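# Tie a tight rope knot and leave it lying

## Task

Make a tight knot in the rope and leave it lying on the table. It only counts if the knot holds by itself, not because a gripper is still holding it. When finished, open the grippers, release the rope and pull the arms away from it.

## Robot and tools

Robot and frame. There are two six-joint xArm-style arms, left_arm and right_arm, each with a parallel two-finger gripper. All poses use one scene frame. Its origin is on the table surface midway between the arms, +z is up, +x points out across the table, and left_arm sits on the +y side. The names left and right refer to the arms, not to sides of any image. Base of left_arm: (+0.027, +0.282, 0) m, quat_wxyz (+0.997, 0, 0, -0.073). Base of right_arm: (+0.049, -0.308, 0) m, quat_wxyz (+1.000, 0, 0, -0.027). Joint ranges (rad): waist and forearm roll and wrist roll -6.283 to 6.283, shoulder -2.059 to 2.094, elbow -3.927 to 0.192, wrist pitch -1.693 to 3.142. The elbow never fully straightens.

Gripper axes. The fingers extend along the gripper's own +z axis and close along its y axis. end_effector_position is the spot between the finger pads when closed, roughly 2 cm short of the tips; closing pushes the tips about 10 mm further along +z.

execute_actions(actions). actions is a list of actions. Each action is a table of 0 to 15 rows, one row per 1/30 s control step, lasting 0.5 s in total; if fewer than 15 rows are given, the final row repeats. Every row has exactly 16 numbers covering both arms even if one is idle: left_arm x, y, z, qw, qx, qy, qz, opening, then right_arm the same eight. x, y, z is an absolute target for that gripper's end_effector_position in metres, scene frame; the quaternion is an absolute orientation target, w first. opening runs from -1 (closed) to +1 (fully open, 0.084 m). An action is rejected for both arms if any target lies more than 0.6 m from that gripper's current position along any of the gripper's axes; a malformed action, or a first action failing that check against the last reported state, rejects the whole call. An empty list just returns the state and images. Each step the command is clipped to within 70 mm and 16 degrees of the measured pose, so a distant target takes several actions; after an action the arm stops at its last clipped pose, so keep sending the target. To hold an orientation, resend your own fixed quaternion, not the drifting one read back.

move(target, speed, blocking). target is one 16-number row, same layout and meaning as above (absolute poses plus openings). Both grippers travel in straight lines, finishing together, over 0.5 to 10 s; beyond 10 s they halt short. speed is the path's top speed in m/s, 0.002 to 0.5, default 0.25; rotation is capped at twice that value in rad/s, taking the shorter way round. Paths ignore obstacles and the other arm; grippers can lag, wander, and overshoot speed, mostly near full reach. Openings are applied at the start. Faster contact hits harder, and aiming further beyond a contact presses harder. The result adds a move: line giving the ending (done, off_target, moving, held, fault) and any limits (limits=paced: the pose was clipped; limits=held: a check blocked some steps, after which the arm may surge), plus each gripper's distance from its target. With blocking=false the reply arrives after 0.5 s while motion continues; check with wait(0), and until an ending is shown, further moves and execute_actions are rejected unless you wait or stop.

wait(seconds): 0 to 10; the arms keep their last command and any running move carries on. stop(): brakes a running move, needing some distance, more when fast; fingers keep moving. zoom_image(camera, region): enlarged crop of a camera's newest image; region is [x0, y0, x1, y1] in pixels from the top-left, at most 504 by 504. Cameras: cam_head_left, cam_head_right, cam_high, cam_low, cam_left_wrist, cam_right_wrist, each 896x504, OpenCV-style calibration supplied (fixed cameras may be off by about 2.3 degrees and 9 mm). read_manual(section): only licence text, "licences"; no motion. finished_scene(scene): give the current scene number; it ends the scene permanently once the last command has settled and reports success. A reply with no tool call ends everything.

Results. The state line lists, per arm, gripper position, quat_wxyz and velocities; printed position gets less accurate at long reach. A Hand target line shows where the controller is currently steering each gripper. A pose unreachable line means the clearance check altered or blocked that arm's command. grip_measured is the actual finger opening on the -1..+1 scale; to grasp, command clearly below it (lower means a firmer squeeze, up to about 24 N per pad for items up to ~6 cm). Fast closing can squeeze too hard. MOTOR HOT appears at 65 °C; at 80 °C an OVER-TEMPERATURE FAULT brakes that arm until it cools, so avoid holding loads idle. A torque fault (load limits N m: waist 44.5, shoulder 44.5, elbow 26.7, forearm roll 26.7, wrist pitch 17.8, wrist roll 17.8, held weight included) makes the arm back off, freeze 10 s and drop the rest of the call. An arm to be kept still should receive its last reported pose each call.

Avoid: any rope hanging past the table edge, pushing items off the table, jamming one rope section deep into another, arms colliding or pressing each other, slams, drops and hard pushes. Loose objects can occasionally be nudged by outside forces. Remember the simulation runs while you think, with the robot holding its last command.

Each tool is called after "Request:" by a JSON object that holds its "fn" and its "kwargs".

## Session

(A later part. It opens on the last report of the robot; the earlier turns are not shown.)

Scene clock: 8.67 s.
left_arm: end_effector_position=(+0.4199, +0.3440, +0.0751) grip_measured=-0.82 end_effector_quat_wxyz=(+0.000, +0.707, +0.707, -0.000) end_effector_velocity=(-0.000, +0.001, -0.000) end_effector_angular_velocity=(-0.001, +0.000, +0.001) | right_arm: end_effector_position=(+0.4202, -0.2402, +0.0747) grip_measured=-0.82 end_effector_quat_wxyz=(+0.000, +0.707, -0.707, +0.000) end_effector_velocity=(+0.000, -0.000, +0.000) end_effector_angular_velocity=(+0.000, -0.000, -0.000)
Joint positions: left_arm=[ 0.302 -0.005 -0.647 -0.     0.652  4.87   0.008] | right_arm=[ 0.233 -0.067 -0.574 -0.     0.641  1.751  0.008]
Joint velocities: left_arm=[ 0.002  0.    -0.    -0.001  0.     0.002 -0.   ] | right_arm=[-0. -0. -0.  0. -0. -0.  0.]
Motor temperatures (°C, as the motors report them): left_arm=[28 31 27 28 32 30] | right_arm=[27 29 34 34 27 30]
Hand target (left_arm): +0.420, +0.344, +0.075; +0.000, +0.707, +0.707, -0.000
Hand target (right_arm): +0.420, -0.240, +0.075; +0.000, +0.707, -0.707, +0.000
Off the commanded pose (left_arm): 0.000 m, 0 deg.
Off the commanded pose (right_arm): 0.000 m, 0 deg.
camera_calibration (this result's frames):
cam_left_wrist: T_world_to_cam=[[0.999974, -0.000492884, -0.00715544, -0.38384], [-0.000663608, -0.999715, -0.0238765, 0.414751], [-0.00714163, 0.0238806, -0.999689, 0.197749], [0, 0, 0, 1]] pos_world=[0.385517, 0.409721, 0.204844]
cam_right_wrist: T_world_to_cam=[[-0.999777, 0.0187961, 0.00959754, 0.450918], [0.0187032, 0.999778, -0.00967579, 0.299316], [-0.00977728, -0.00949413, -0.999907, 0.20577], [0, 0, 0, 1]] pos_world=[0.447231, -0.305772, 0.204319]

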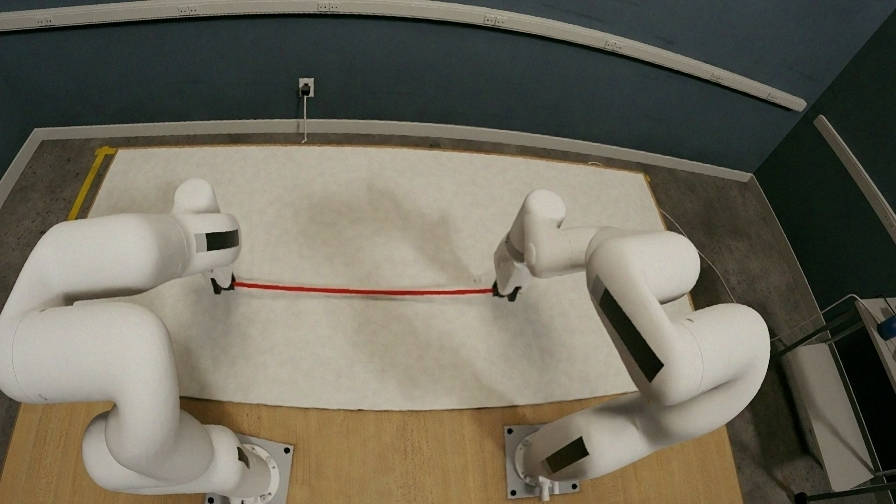

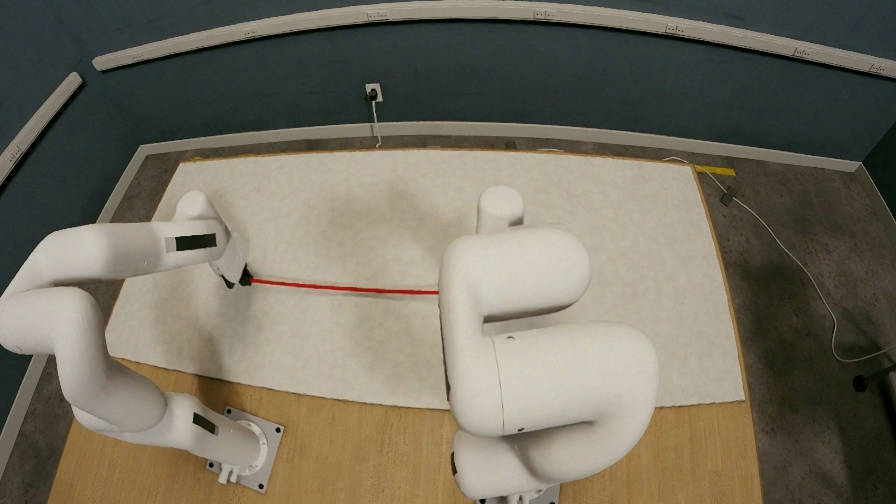

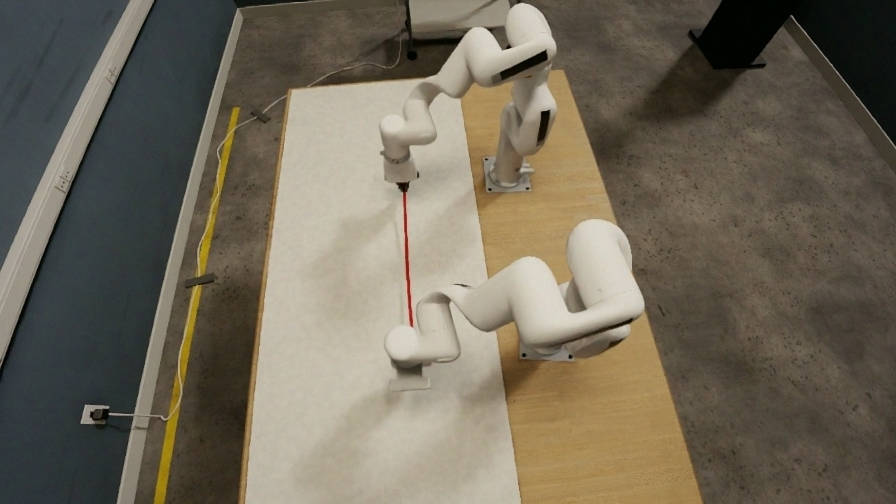

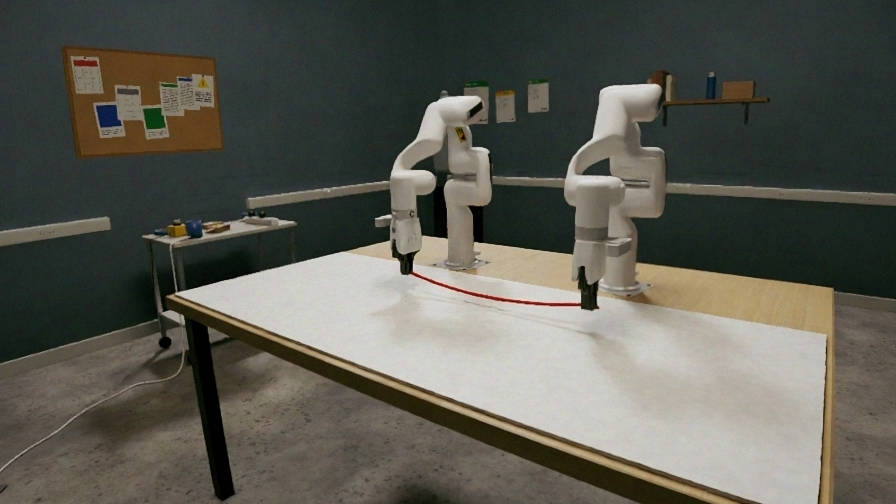

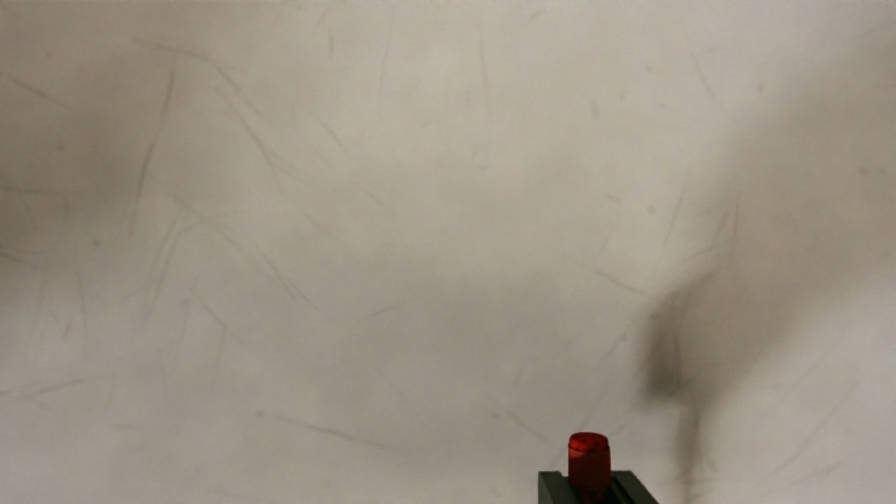

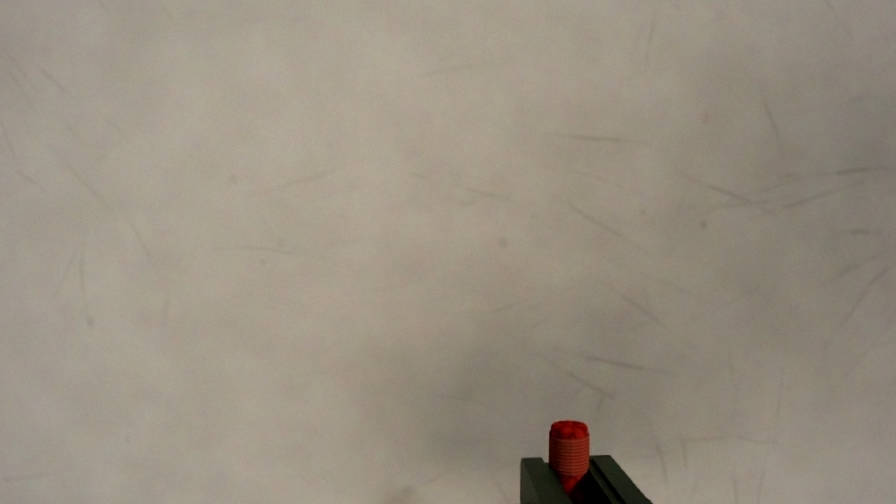

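Request:
{"fn": "execute_actions", "kwargs": {"actions": [[[0.4197,0.3439,0.075,0,0.7059,0.7083,0,-0.92,0.42,-0.24,0.0748,-0.0005,0.7071,-0.7071,-0.0005,-0.92],[0.4190,0.3437,0.075,0,0.7022,0.7120,0,-0.92,0.42,-0.24,0.0742,-0.0018,0.7071,-0.7071,-0.0018,-0.92],[0.4178,0.3434,0.0749,0,0.6959,0.7181,0,-0.92,0.42,-0.24,0.0732,-0.004,0.7071,-0.7071,-0.004,-0.92],[0.4160,0.3429,0.0748,0,0.6871,0.7266,0,-0.92,0.42,-0.24,0.0719,-0.0068,0.7071,-0.7071,-0.0068,-0.92],[0.4138,0.3422,0.0747,0,0.6756,0.7373,0,-0.92,0.42,-0.24,0.0703,-0.0103,0.7070,-0.7070,-0.0103,-0.92],[0.4111,0.3413,0.0746,0,0.6626,0.7490,0,-0.92,0.42,-0.24,0.0684,-0.0144,0.7070,-0.7070,-0.0144,-0.92],[0.4080,0.3401,0.0745,0,0.6455,0.7638,0,-0.92,0.42,-0.24,0.0663,-0.019,0.7068,-0.7068,-0.019,-0.92],[0.4045,0.3386,0.0743,0,0.6252,0.7804,0,-0.92,0.42,-0.24,0.0641,-0.0239,0.7067,-0.7067,-0.0239,-0.92],[0.4005,0.3368,0.0741,0,0.6032,0.7976,0,-0.92,0.42,-0.24,0.0617,-0.0292,0.7065,-0.7065,-0.0292,-0.92],[0.3964,0.3347,0.0739,0,0.5779,0.8161,0,-0.92,0.42,-0.24,0.0592,-0.0347,0.7063,-0.7063,-0.0347,-0.92],[0.3923,0.3324,0.0737,0,0.5519,0.8339,0,-0.92,0.42,-0.24,0.0566,-0.0404,0.7059,-0.7059,-0.0404,-0.92],[0.3884,0.3299,0.0735,0,0.5270,0.8499,0,-0.92,0.42,-0.24,0.054,-0.0462,0.7056,-0.7056,-0.0462,-0.92],[0.3845,0.3272,0.0733,0,0.5,0.8660,0,-0.92,0.42,-0.24,0.0514,-0.0519,0.7052,-0.7052,-0.0519,-0.92],[0.3806,0.3243,0.0731,0,0.4726,0.8813,0,-0.92,0.42,-0.24,0.0488,-0.0576,0.7048,-0.7048,-0.0576,-0.92],[0.3769,0.3213,0.0729,0,0.4462,0.8949,0,-0.92,0.42,-0.24,0.0463,-0.0631,0.7043,-0.7043,-0.0631,-0.92]],[[0.3732,0.3181,0.0727,0,0.4179,0.9085,0,-0.92,0.42,-0.24,0.0439,-0.0684,0.7038,-0.7038,-0.0684,-0.92],[0.3697,0.3147,0.0725,0,0.3891,0.9212,0,-0.92,0.42,-0.24,0.0417,-0.0733,0.7033,-0.7033,-0.0733,-0.92],[0.3662,0.3111,0.0724,0,0.3616,0.9323,0,-0.92,0.42,-0.24,0.0396,-0.0779,0.7028,-0.7028,-0.0779,-0.92],[0.3627,0.3072,0.0722,0,0.3322,0.9432,0,-0.92,0.42,-0.24,0.0377,-0.082,0.7024,-0.7024,-0.082,-0.92],[0.3593,0.3032,0.072,0,0.3024,0.9532,0,-0.92,0.42,-0.24,0.0361,-0.0855,0.7020,-0.7020,-0.0855,-0.92],[0.3561,0.2991,0.0718,0,0.2740,0.9617,0,-0.92,0.42,-0.24,0.0348,-0.0883,0.7016,-0.7016,-0.0883,-0.92],[0.3529,0.2947,0.0716,0,0.2436,0.9699,0,-0.92,0.42,-0.24,0.0338,-0.0905,0.7013,-0.7013,-0.0905,-0.92],[0.3498,0.2902,0.0714,0,0.2147,0.9767,0,-0.92,0.42,-0.24,0.0332,-0.0918,0.7012,-0.7012,-0.0918,-0.92],[0.3467,0.2854,0.0712,0,0.1840,0.9829,0,-0.92,0.42,-0.24,0.033,-0.0923,0.7011,-0.7011,-0.0923,-0.92],[0.3437,0.2804,0.071,0,0.1530,0.9882,0,-0.92,0.42,-0.24,0.033,-0.0923,0.7011,-0.7011,-0.0923,-0.92],[0.3408,0.2754,0.0708,0,0.1236,0.9923,0,-0.92,0.42,-0.24,0.033,-0.0923,0.7011,-0.7011,-0.0923,-0.92],[0.3380,0.2701,0.0706,0,0.0924,0.9957,0,-0.92,0.42,-0.24,0.033,-0.0923,0.7011,-0.7011,-0.0923,-0.92],[0.3352,0.2645,0.0704,0,0.0610,0.9981,0,-0.92,0.42,-0.24,0.033,-0.0923,0.7011,-0.7011,-0.0923,-0.92],[0.3326,0.2588,0.0702,0,0.0314,0.9995,0,-0.92,0.42,-0.24,0.033,-0.0923,0.7011,-0.7011,-0.0923,-0.92],[0.33,0.253,0.07,0,0,1,0,-0.92,0.42,-0.24,0.033,-0.0923,0.7011,-0.7011,-0.0923,-0.92]],[[0.3275,0.2470,0.0698,0,-0.0314,0.9995,0,-0.92,0.42,-0.24,0.033,-0.0923,0.7011,-0.7011,-0.0923,-0.92],[0.3251,0.2408,0.0696,0,-0.0610,0.9981,0,-0.92,0.42,-0.24,0.033,-0.0923,0.7011,-0.7011,-0.0923,-0.92],[0.3227,0.2342,0.0694,0,-0.0924,0.9957,0,-0.92,0.42,-0.24,0.033,-0.0923,0.7011,-0.7011,-0.0923,-0.92],[0.3204,0.2276,0.0692,0,-0.1236,0.9923,0,-0.92,0.42,-0.24,0.033,-0.0923,0.7011,-0.7011,-0.0923,-0.92],[0.3182,0.2209,0.069,0,-0.1530,0.9882,0,-0.92,0.42,-0.24,0.033,-0.0923,0.7011,-0.7011,-0.0923,-0.92],[0.3161,0.2139,0.0688,0,-0.1840,0.9829,0,-0.92,0.42,-0.24,0.033,-0.0923,0.7011,-0.7011,-0.0923,-0.92],[0.3140,0.2066,0.0686,0,-0.2147,0.9767,0,-0.92,0.42,-0.24,0.033,-0.0923,0.7011,-0.7011,-0.0923,-0.92],[0.3121,0.1993,0.0684,0,-0.2436,0.9699,0,-0.92,0.42,-0.24,0.033,-0.0923,0.7011,-0.7011,-0.0923,-0.92],[0.3102,0.1917,0.0682,0,-0.2740,0.9617,0,-0.92,0.42,-0.24,0.033,-0.0923,0.7011,-0.7011,-0.0923,-0.92],[0.3084,0.1840,0.068,0,-0.3024,0.9532,0,-0.92,0.42,-0.24,0.033,-0.0923,0.7011,-0.7011,-0.0923,-0.92],[0.3066,0.1762,0.0678,0,-0.3322,0.9432,0,-0.92,0.42,-0.24,0.033,-0.0923,0.7011,-0.7011,-0.0923,-0.92],[0.3049,0.1679,0.0676,0,-0.3616,0.9323,0,-0.92,0.42,-0.24,0.033,-0.0923,0.7011,-0.7011,-0.0923,-0.92],[0.3034,0.1596,0.0675,0,-0.3891,0.9212,0,-0.92,0.42,-0.24,0.033,-0.0923,0.7011,-0.7011,-0.0923,-0.92],[0.3019,0.1512,0.0673,0,-0.4179,0.9085,0,-0.92,0.42,-0.24,0.033,-0.0923,0.7011,-0.7011,-0.0923,-0.92],[0.3004,0.1425,0.0671,0,-0.4462,0.8949,0,-0.92,0.42,-0.24,0.033,-0.0923,0.7011,-0.7011,-0.0923,-0.92]],[[0.2991,0.1337,0.0669,0,-0.4726,0.8813,0,-0.92,0.42,-0.24,0.033,-0.0923,0.7011,-0.7011,-0.0923,-0.92],[0.2978,0.1245,0.0667,0,-0.5,0.8660,0,-0.92,0.42,-0.24,0.033,-0.0923,0.7011,-0.7011,-0.0923,-0.92],[0.2966,0.1153,0.0665,0,-0.5270,0.8499,0,-0.92,0.42,-0.24,0.033,-0.0923,0.7011,-0.7011,-0.0923,-0.92],[0.2955,0.1059,0.0663,0,-0.5519,0.8339,0,-0.92,0.42,-0.24,0.033,-0.0923,0.7011,-0.7011,-0.0923,-0.92],[0.2944,0.0963,0.0661,0,-0.5779,0.8161,0,-0.92,0.42,-0.24,0.033,-0.0923,0.7011,-0.7011,-0.0923,-0.92],[0.2934,0.0863,0.0659,0,-0.6032,0.7976,0,-0.92,0.42,-0.24,0.033,-0.0923,0.7011,-0.7011,-0.0923,-0.92],[0.2926,0.0769,0.0657,0,-0.6252,0.7804,0,-0.92,0.42,-0.24,0.033,-0.0923,0.7011,-0.7011,-0.0923,-0.92],[0.2919,0.0686,0.0655,0,-0.6455,0.7638,0,-0.92,0.42,-0.24,0.033,-0.0923,0.7011,-0.7011,-0.0923,-0.92],[0.2913,0.0610,0.0654,0,-0.6626,0.7490,0,-0.92,0.42,-0.24,0.033,-0.0923,0.7011,-0.7011,-0.0923,-0.92],[0.2909,0.0546,0.0653,0,-0.6756,0.7373,0,-0.92,0.42,-0.24,0.033,-0.0923,0.7011,-0.7011,-0.0923,-0.92],[0.2906,0.0495,0.0652,0,-0.6871,0.7266,0,-0.92,0.42,-0.24,0.033,-0.0923,0.7011,-0.7011,-0.0923,-0.92],[0.2903,0.0455,0.0651,0,-0.6959,0.7181,0,-0.92,0.42,-0.24,0.033,-0.0923,0.7011,-0.7011,-0.0923,-0.92],[0.2901,0.0425,0.065,0,-0.7022,0.7120,0,-0.92,0.42,-0.24,0.033,-0.0923,0.7011,-0.7011,-0.0923,-0.92],[0.29,0.0406,0.065,0,-0.7059,0.7083,0,-0.92,0.42,-0.24,0.033,-0.0923,0.7011,-0.7011,-0.0923,-0.92],[0.29,0.04,0.065,0,-0.7071,0.7071,0,-0.92,0.42,-0.24,0.033,-0.0923,0.7011,-0.7011,-0.0923,-0.92]]]}}

Scene clock: 14.03 s.
left_arm: end_effector_position=(+0.2866, +0.0619, +0.0708) grip_measured=-0.82 end_effector_quat_wxyz=(-0.052, -0.382, +0.917, -0.105) end_effector_velocity=(-0.001, -0.169, -0.017) end_effector_angular_velocity=(-0.017, +0.275, +1.276) | right_arm: end_effector_position=(+0.4200, -0.2400, +0.0330) grip_measured=-0.82 end_effector_quat_wxyz=(-0.092, +0.701, -0.701, -0.092) end_effector_velocity=(+0.000, +0.000, +0.000) end_effector_angular_velocity=(+0.000, -0.000, +0.002)
Joint positions: left_arm=[-0.496 -0.239 -0.34  -0.427  0.488  2.081  0.008] | right_arm=[ 0.15   0.061 -0.556  0.533  0.532  1.2    0.008]
Joint velocities: left_arm=[-0.469  0.392 -0.259 -0.115 -0.264 -1.633 -0.   ] | right_arm=[ 0.     0.    -0.001 -0.     0.001 -0.002  0.   ]
Motor temperatures (°C, as the motors report them): left_arm=[28 31 28 28 32 30] | right_arm=[27 29 35 34 27 30]
Hand target (left_arm): +0.287, +0.042, +0.068; -0.059, -0.468, +0.876, -0.101
Hand target (right_arm): +0.420, -0.240, +0.033; -0.092, +0.701, -0.701, -0.092
Off the commanded pose (left_arm): 0.023 m, 47 deg; orientation clipped at the last step of the last action.
Off the commanded pose (right_arm): 0.000 m, 0 deg.
camera_calibration (this result's frames):
cam_left_wrist: T_world_to_cam=[[-0.710707, 0.685142, -0.159613, 0.20785], [0.702991, 0.683157, -0.197736, -0.160914], [-0.026437, -0.252739, -0.967173, 0.219622], [0, 0, 0, 1]] pos_world=[0.266648, 0.0230299, 0.21377]
cam_right_wrist: T_world_to_cam=[[-0.999779, 0.0155765, 0.0140896, 0.45017], [0.0186001, 0.968208, 0.249456, 0.282589], [-0.00975597, 0.249663, -0.968284, 0.225253], [0, 0, 0, 1]] pos_world=[0.447012, -0.336854, 0.141273]

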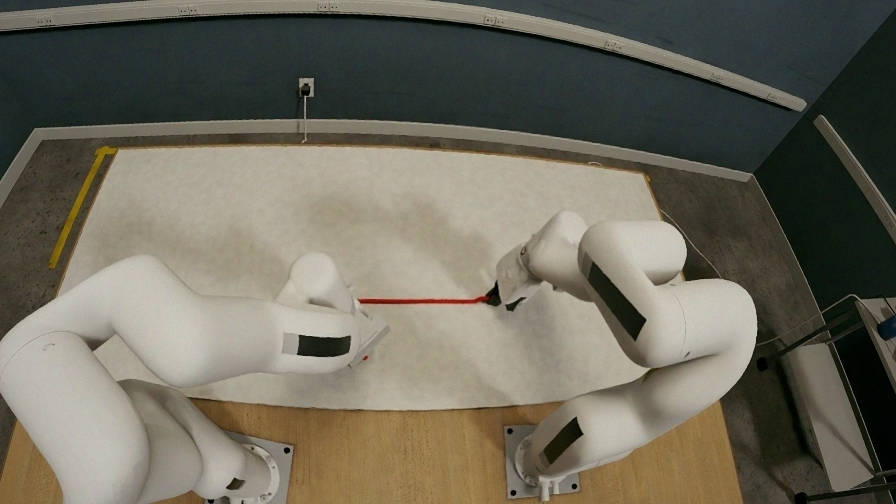

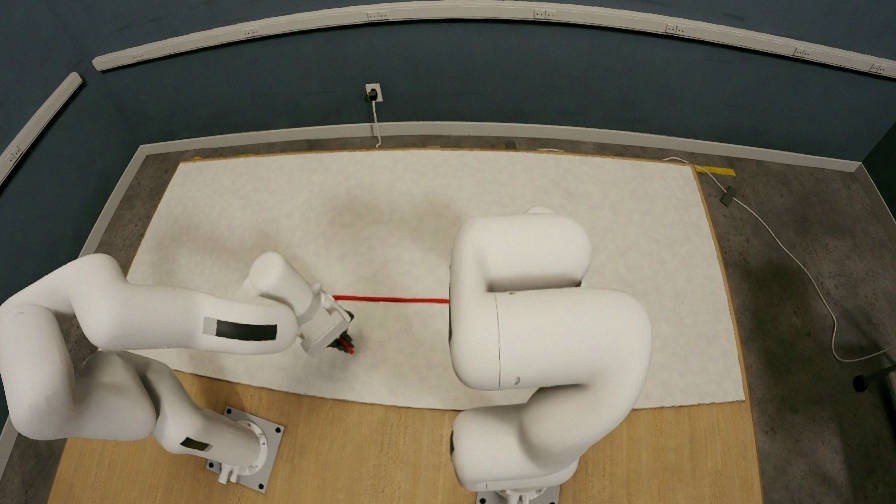

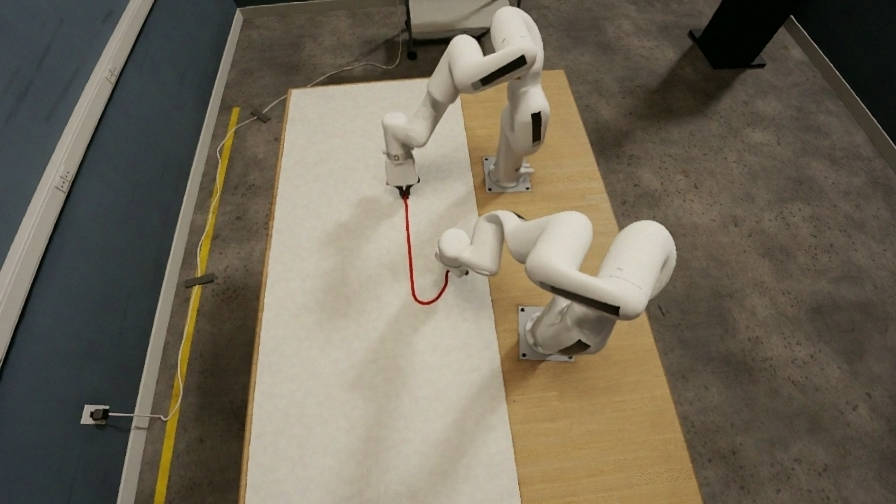

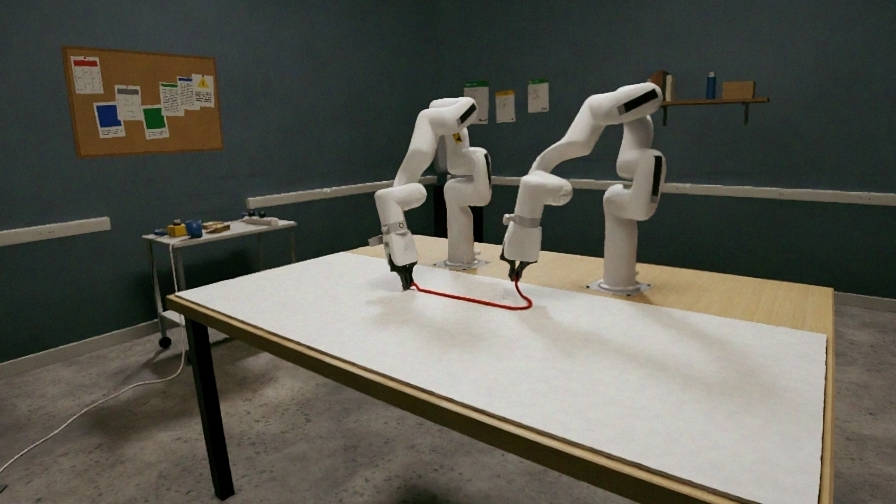

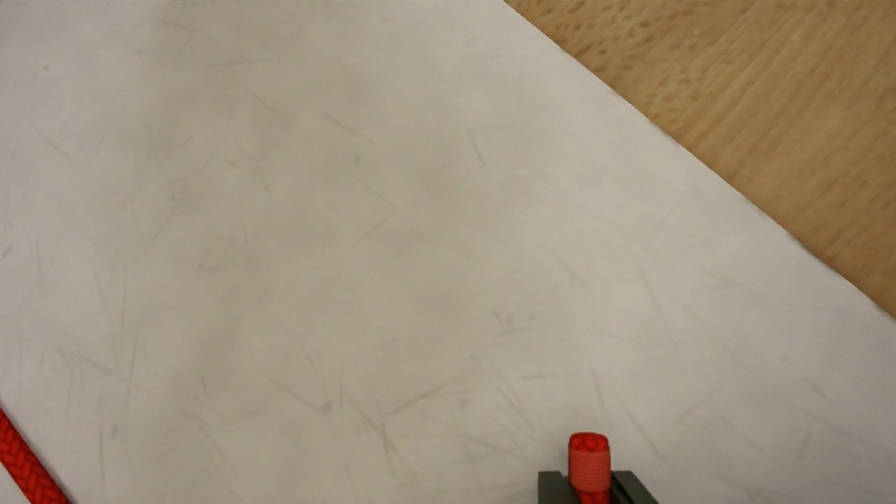

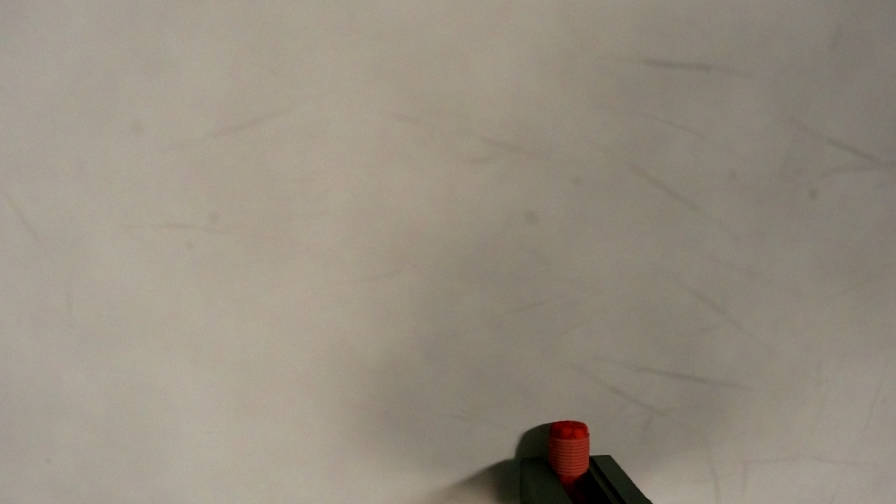

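Request:
{"fn": "move", "kwargs": {"target": [0.31,-0.095,0.065,0,-0.9397,0.3420,0,-0.92,0.42,-0.24,0.033,-0.0923,0.7011,-0.7011,-0.0923,-0.92], "speed": 0.5}}

Scene clock: 16.33 s.
left_arm: end_effector_position=(+0.3099, -0.0948, +0.0652) grip_measured=-0.82 end_effector_quat_wxyz=(+0.000, +0.940, -0.342, +0.000) end_effector_velocity=(-0.000, -0.001, -0.000) end_effector_angular_velocity=(+0.008, +0.001, +0.008) | right_arm: end_effector_position=(+0.4200, -0.2400, +0.0330) grip_measured=-0.82 end_effector_quat_wxyz=(-0.092, +0.701, -0.701, -0.092) end_effector_velocity=(+0.000, -0.000, +0.000) end_effector_angular_velocity=(-0.000, -0.001, +0.001)
Joint positions: left_arm=[-0.782  0.231 -0.92  -0.     0.689 -0.228  0.008] | right_arm=[ 0.15   0.061 -0.556  0.533  0.532  1.2    0.008]
Joint velocities: left_arm=[-0.003  0.006 -0.009  0.007  0.011 -0.016  0.   ] | right_arm=[-0.     0.    -0.     0.    -0.001 -0.002 -0.   ]
Motor temperatures (°C, as the motors report them): left_arm=[28 31 28 28 32 30] | right_arm=[27 29 36 34 27 30]
Hand target (left_arm): +0.310, -0.095, +0.065; -0.000, +0.940, -0.342, +0.000
Hand target (right_arm): +0.420, -0.240, +0.033; -0.092, +0.701, -0.701, -0.092
Off the commanded pose (left_arm): 0.000 m, 0 deg.
Off the commanded pose (right_arm): 0.000 m, 0 deg.
move: done
camera_calibration (this result's frames):
cam_left_wrist: T_world_to_cam=[[-0.643384, -0.765513, -0.00685623, 0.162525], [-0.765192, 0.643334, -0.0245495, 0.368522], [0.0232038, -0.0105484, -0.999675, 0.184878], [0, 0, 0, 1]] pos_world=[0.382266, -0.110718, 0.194979]
cam_right_wrist: T_world_to_cam=[[-0.999779, 0.0155794, 0.0140927, 0.450169], [0.0186037, 0.968207, 0.249456, 0.282588], [-0.00975829, 0.249664, -0.968283, 0.225253], [0, 0, 0, 1]] pos_world=[0.447011, -0.336855, 0.141271]

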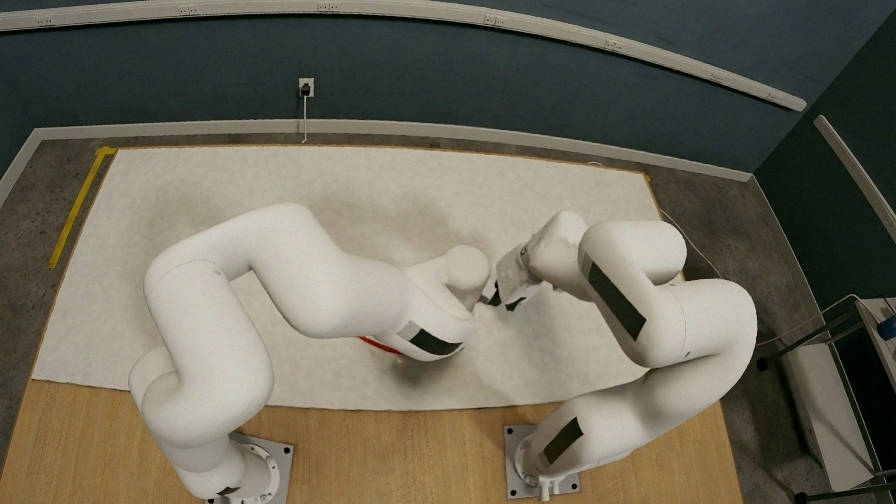

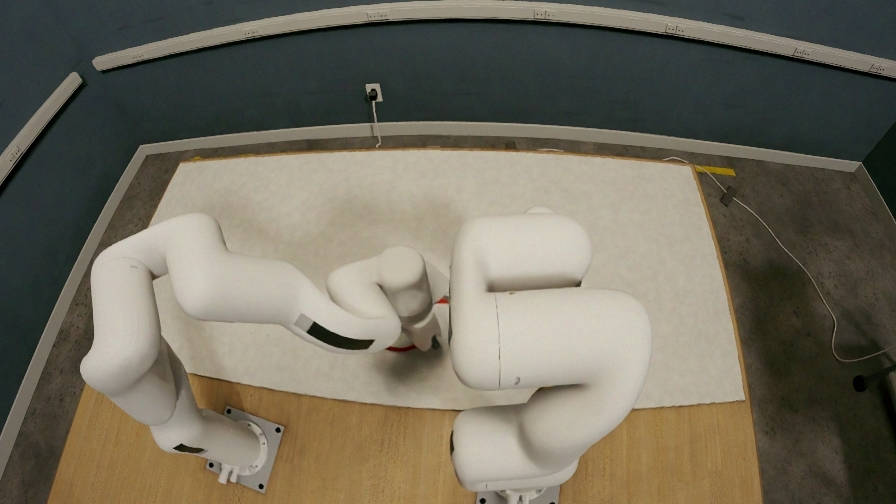

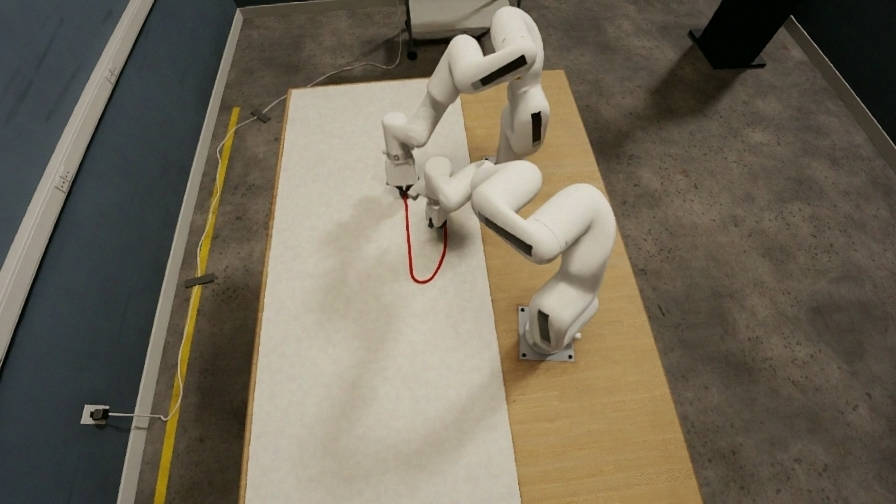

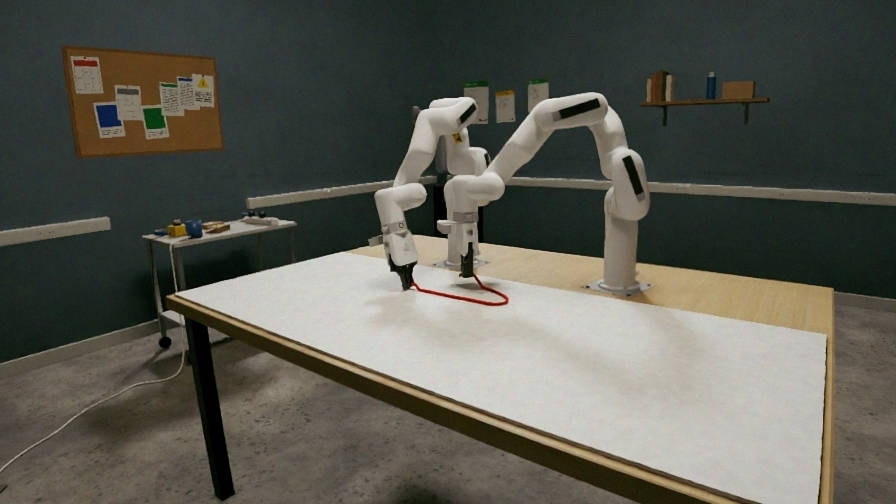

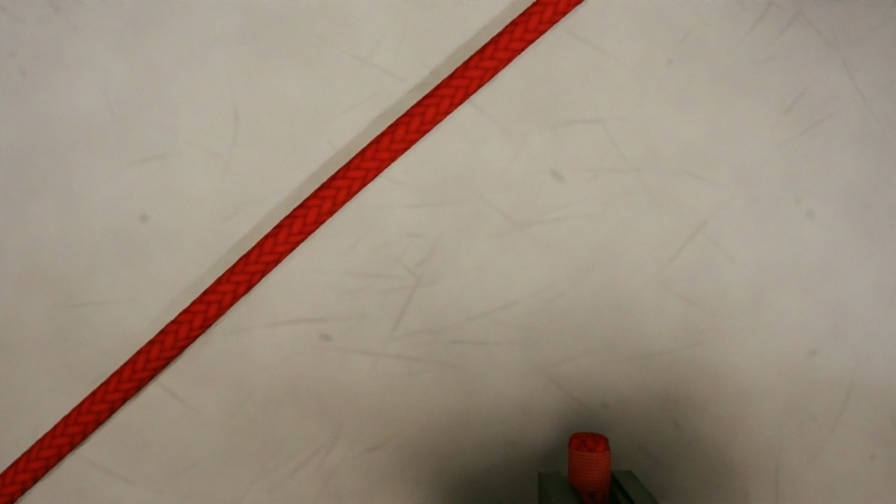

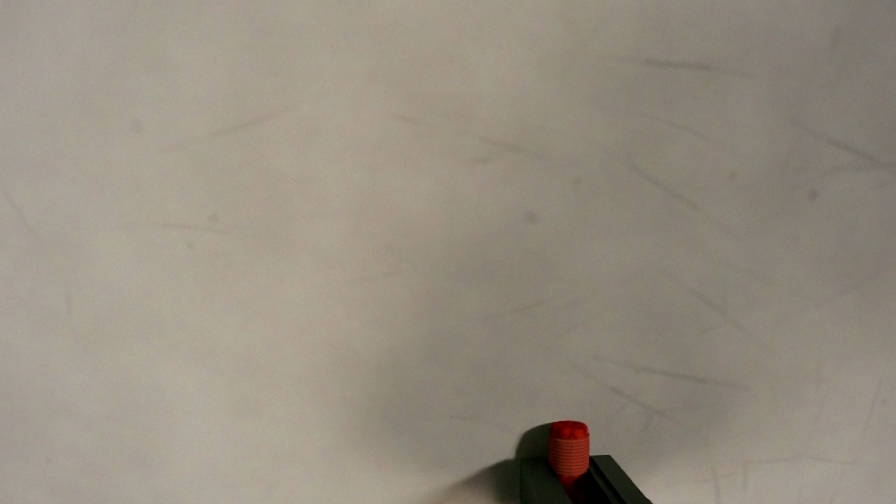

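Request:
{"fn": "move", "kwargs": {"target": [0.505,-0.095,0.06,0,0.9962,0.0872,0,-0.92,0.42,-0.24,0.033,-0.0923,0.7011,-0.7011,-0.0923,-0.92], "speed": 0.5}}

Scene clock: 17.97 s.
left_arm: end_effector_position=(+0.5047, -0.0950, +0.0604) grip_measured=-0.82 end_effector_quat_wxyz=(+0.000, +0.996, +0.087, +0.000) end_effector_velocity=(+0.002, -0.001, +0.000) end_effector_angular_velocity=(+0.003, +0.001, +0.003) | right_arm: end_effector_position=(+0.4200, -0.2400, +0.0330) grip_measured=-0.82 end_effector_quat_wxyz=(-0.092, +0.701, -0.701, -0.092) end_effector_velocity=(-0.000, -0.000, -0.000) end_effector_angular_velocity=(+0.001, +0.002, +0.000)
Joint positions: left_arm=[-0.523  0.648 -1.556  0.     0.907 -0.841  0.008] | right_arm=[ 0.15   0.061 -0.556  0.533  0.532  1.2    0.008]
Joint velocities: left_arm=[ 0.     0.008 -0.014  0.002  0.009 -0.004  0.   ] | right_arm=[-0.001  0.     0.     0.     0.001 -0.001  0.   ]
Motor temperatures (°C, as the motors report them): left_arm=[28 31 29 28 32 30] | right_arm=[27 30 36 34 27 30]
Hand target (left_arm): +0.505, -0.095, +0.060; +0.000, +0.996, +0.087, +0.000
Hand target (right_arm): +0.420, -0.240, +0.033; -0.092, +0.701, -0.701, -0.092
Off the commanded pose (left_arm): 0.000 m, 0 deg.
Off the commanded pose (right_arm): 0.000 m, 0 deg.
move: done
camera_calibration (this result's frames):
cam_left_wrist: T_world_to_cam=[[0.172192, -0.98504, -0.00671444, -0.14474], [-0.984794, -0.171982, -0.0245376, 0.551015], [0.0230157, 0.0108375, -0.999676, 0.177643], [0, 0, 0, 1]] pos_world=[0.563471, -0.049735, 0.190134]
cam_right_wrist: T_world_to_cam=[[-0.999779, 0.0155788, 0.0140932, 0.450169], [0.0186033, 0.968207, 0.249456, 0.282588], [-0.00975891, 0.249664, -0.968283, 0.225253], [0, 0, 0, 1]] pos_world=[0.447011, -0.336854, 0.141271]

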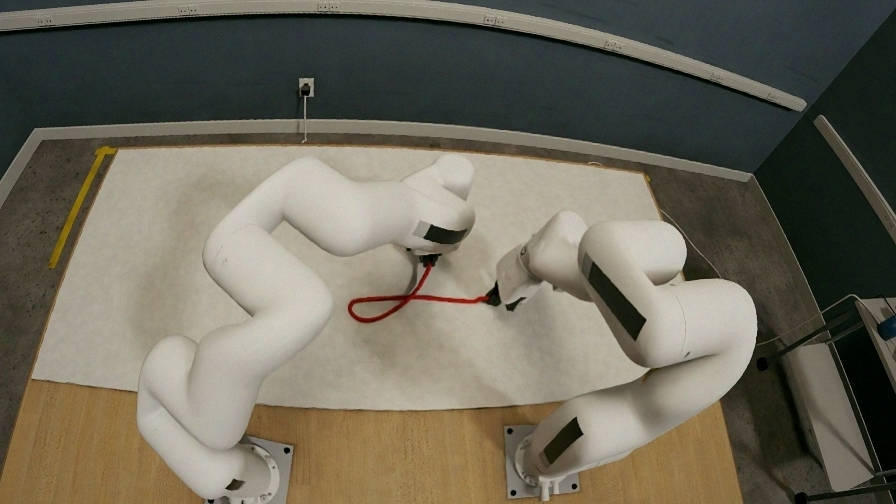

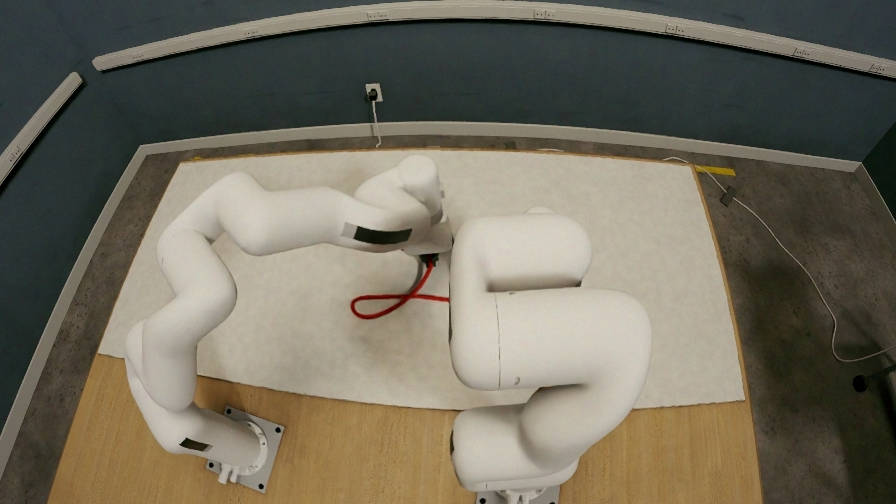

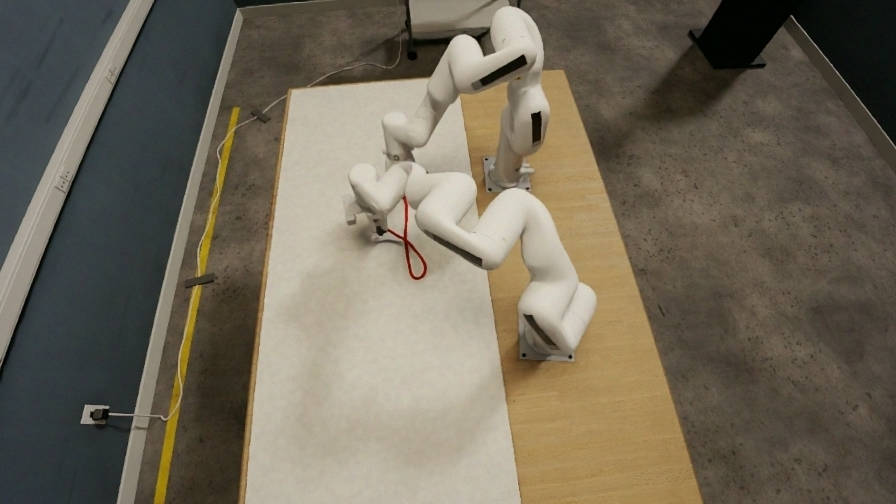

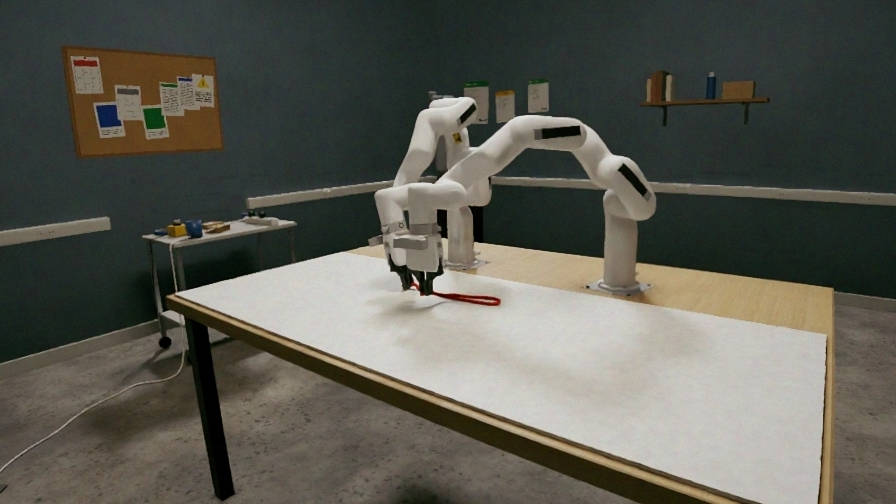

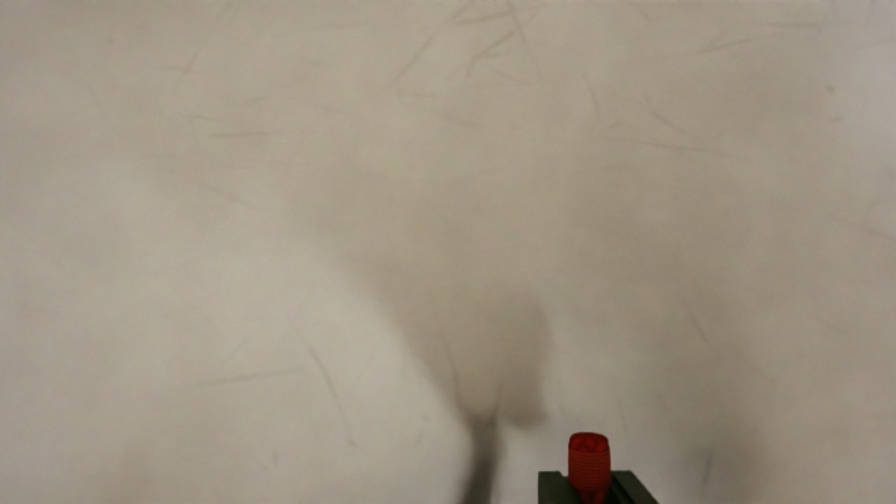

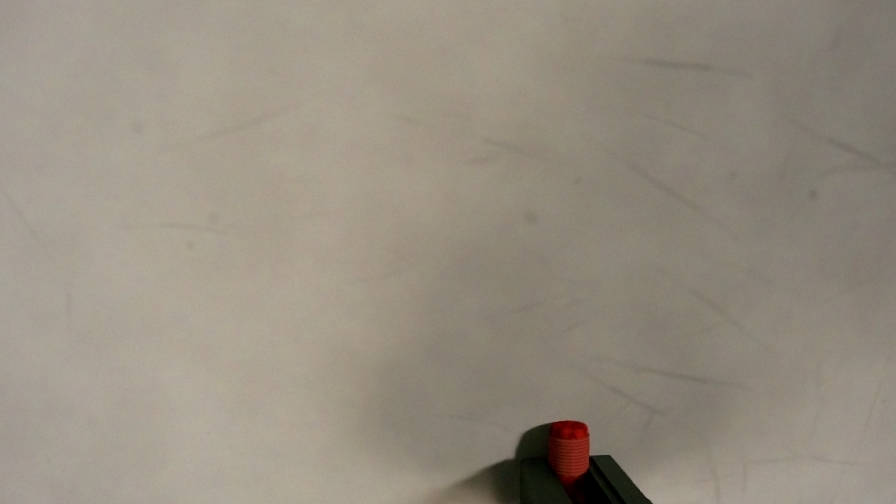

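Request:
{"fn": "move", "kwargs": {"target": [0.47,-0.012,0.0285,0,0.7660,0.6428,0,-0.92,0.42,-0.24,0.033,-0.0923,0.7011,-0.7011,-0.0923,-0.92], "speed": 0.5}}

Scene clock: 19.97 s.
left_arm: end_effector_position=(+0.4707, -0.0125, +0.0290) grip_measured=-0.82 end_effector_quat_wxyz=(+0.001, +0.766, +0.642, +0.000) end_effector_velocity=(-0.002, +0.001, -0.002) end_effector_angular_velocity=(+0.004, +0.002, +0.011) | right_arm: end_effector_position=(+0.4200, -0.2400, +0.0330) grip_measured=-0.82 end_effector_quat_wxyz=(-0.092, +0.701, -0.701, -0.092) end_effector_velocity=(-0.001, -0.000, -0.000) end_effector_angular_velocity=(-0.000, +0.001, -0.001)
Joint positions: left_arm=[-0.441  0.477 -1.167  0.     0.688 -1.981  0.008] | right_arm=[ 0.15   0.061 -0.556  0.533  0.532  1.2    0.008]
Joint velocities: left_arm=[-0.001  0.     0.005  0.003 -0.002 -0.015  0.   ] | right_arm=[-0.001  0.     0.001  0.001 -0.001 -0.001  0.   ]
Motor temperatures (°C, as the motors report them): left_arm=[28 32 29 28 32 30] | right_arm=[27 30 36 34 27 30]
Hand target (left_arm): +0.470, -0.012, +0.028; -0.000, +0.766, +0.643, +0.000
Hand target (right_arm): +0.420, -0.240, +0.033; -0.092, +0.701, -0.701, -0.092
Off the commanded pose (left_arm): 0.001 m, 0 deg.
Off the commanded pose (right_arm): 0.000 m, 0 deg.
move: done
camera_calibration (this result's frames):
cam_left_wrist: T_world_to_cam=[[0.984589, -0.1748, -0.00546158, -0.430141], [-0.174881, -0.984312, -0.0233956, 0.139491], [-0.00128634, 0.0239902, -0.999711, 0.157748], [0, 0, 0, 1]] pos_world=[0.44811, 0.0583291, 0.158617]
cam_right_wrist: T_world_to_cam=[[-0.999779, 0.0155794, 0.0140925, 0.45017], [0.0186037, 0.968207, 0.249456, 0.282588], [-0.00975807, 0.249664, -0.968283, 0.225253], [0, 0, 0, 1]] pos_world=[0.447011, -0.336855, 0.141271]

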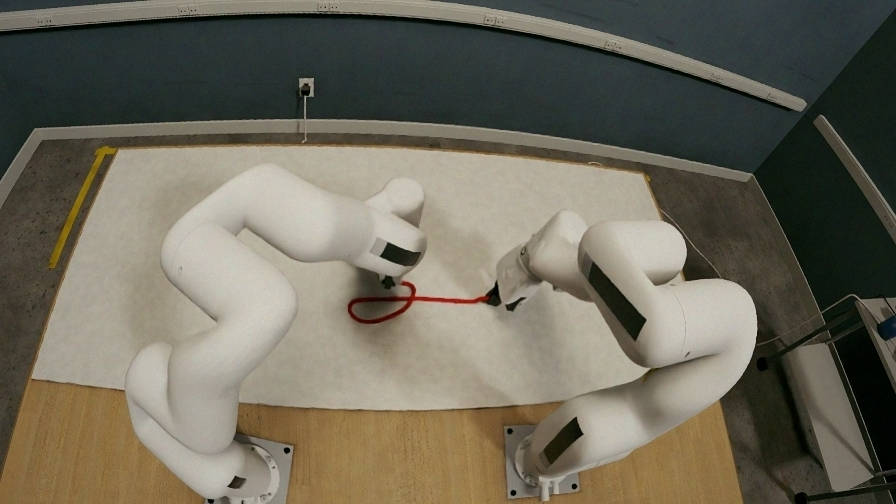

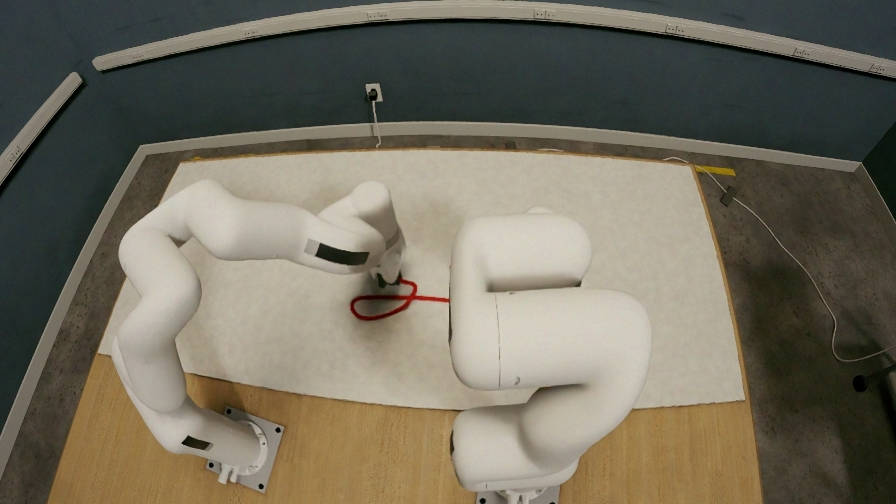

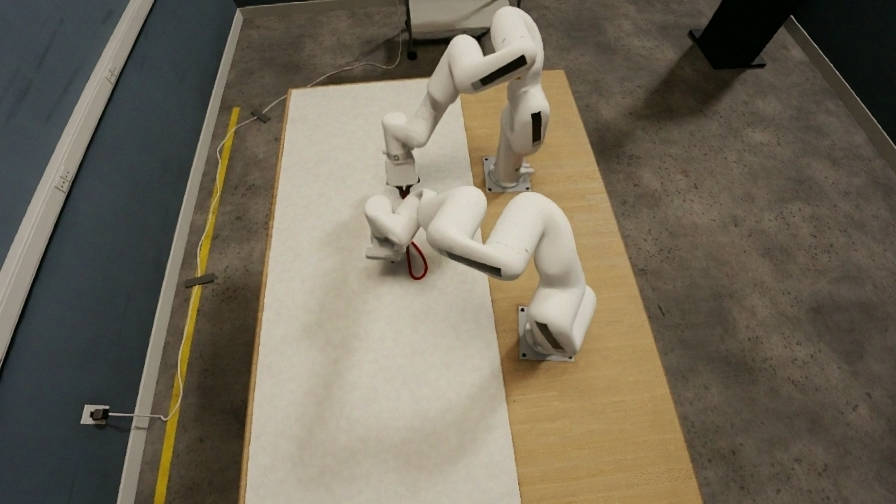

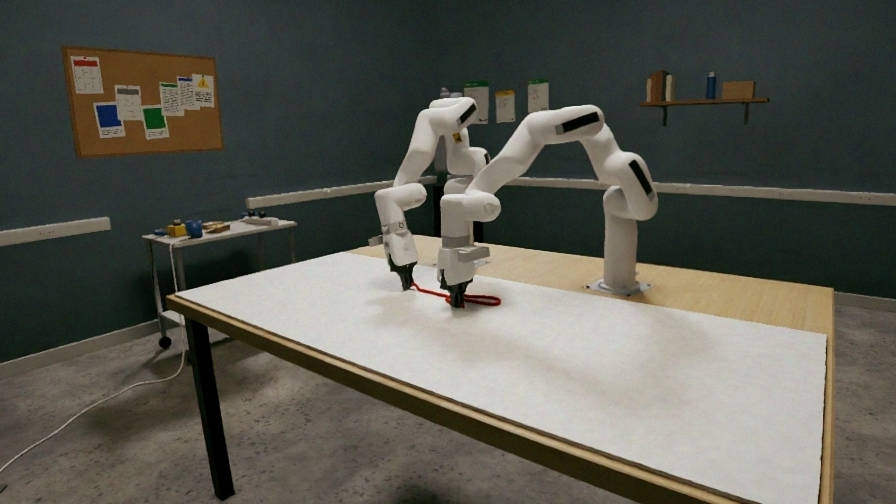

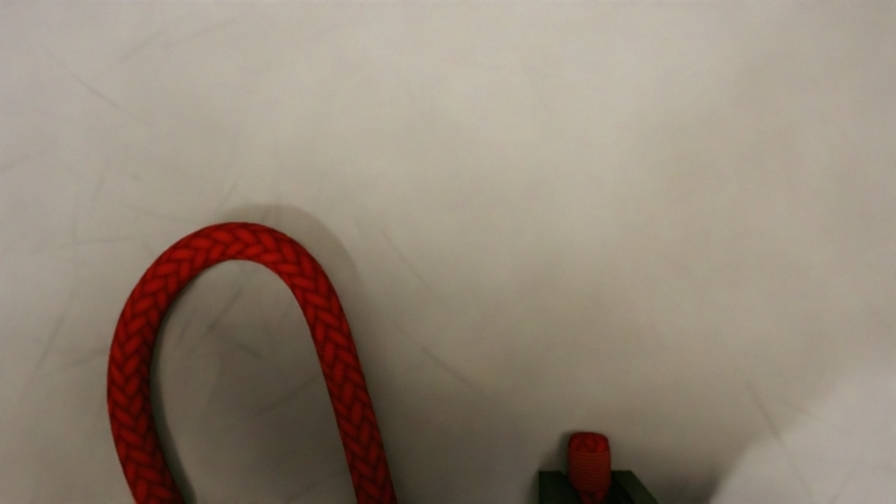

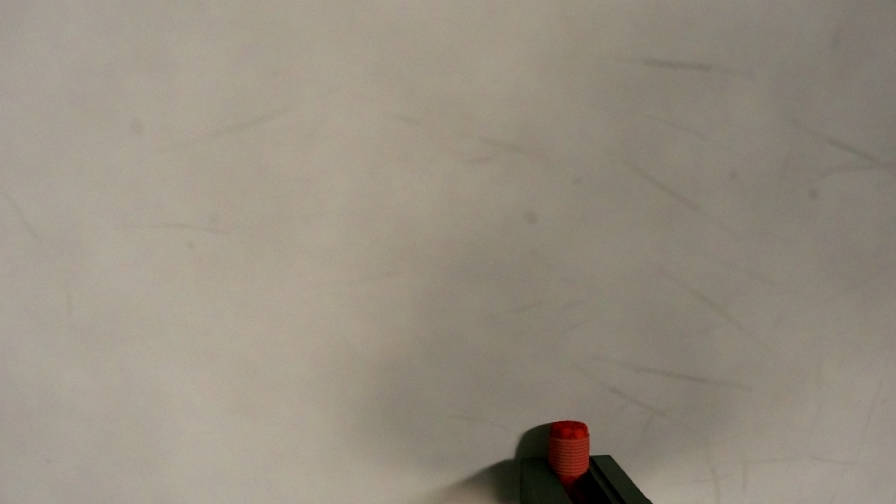

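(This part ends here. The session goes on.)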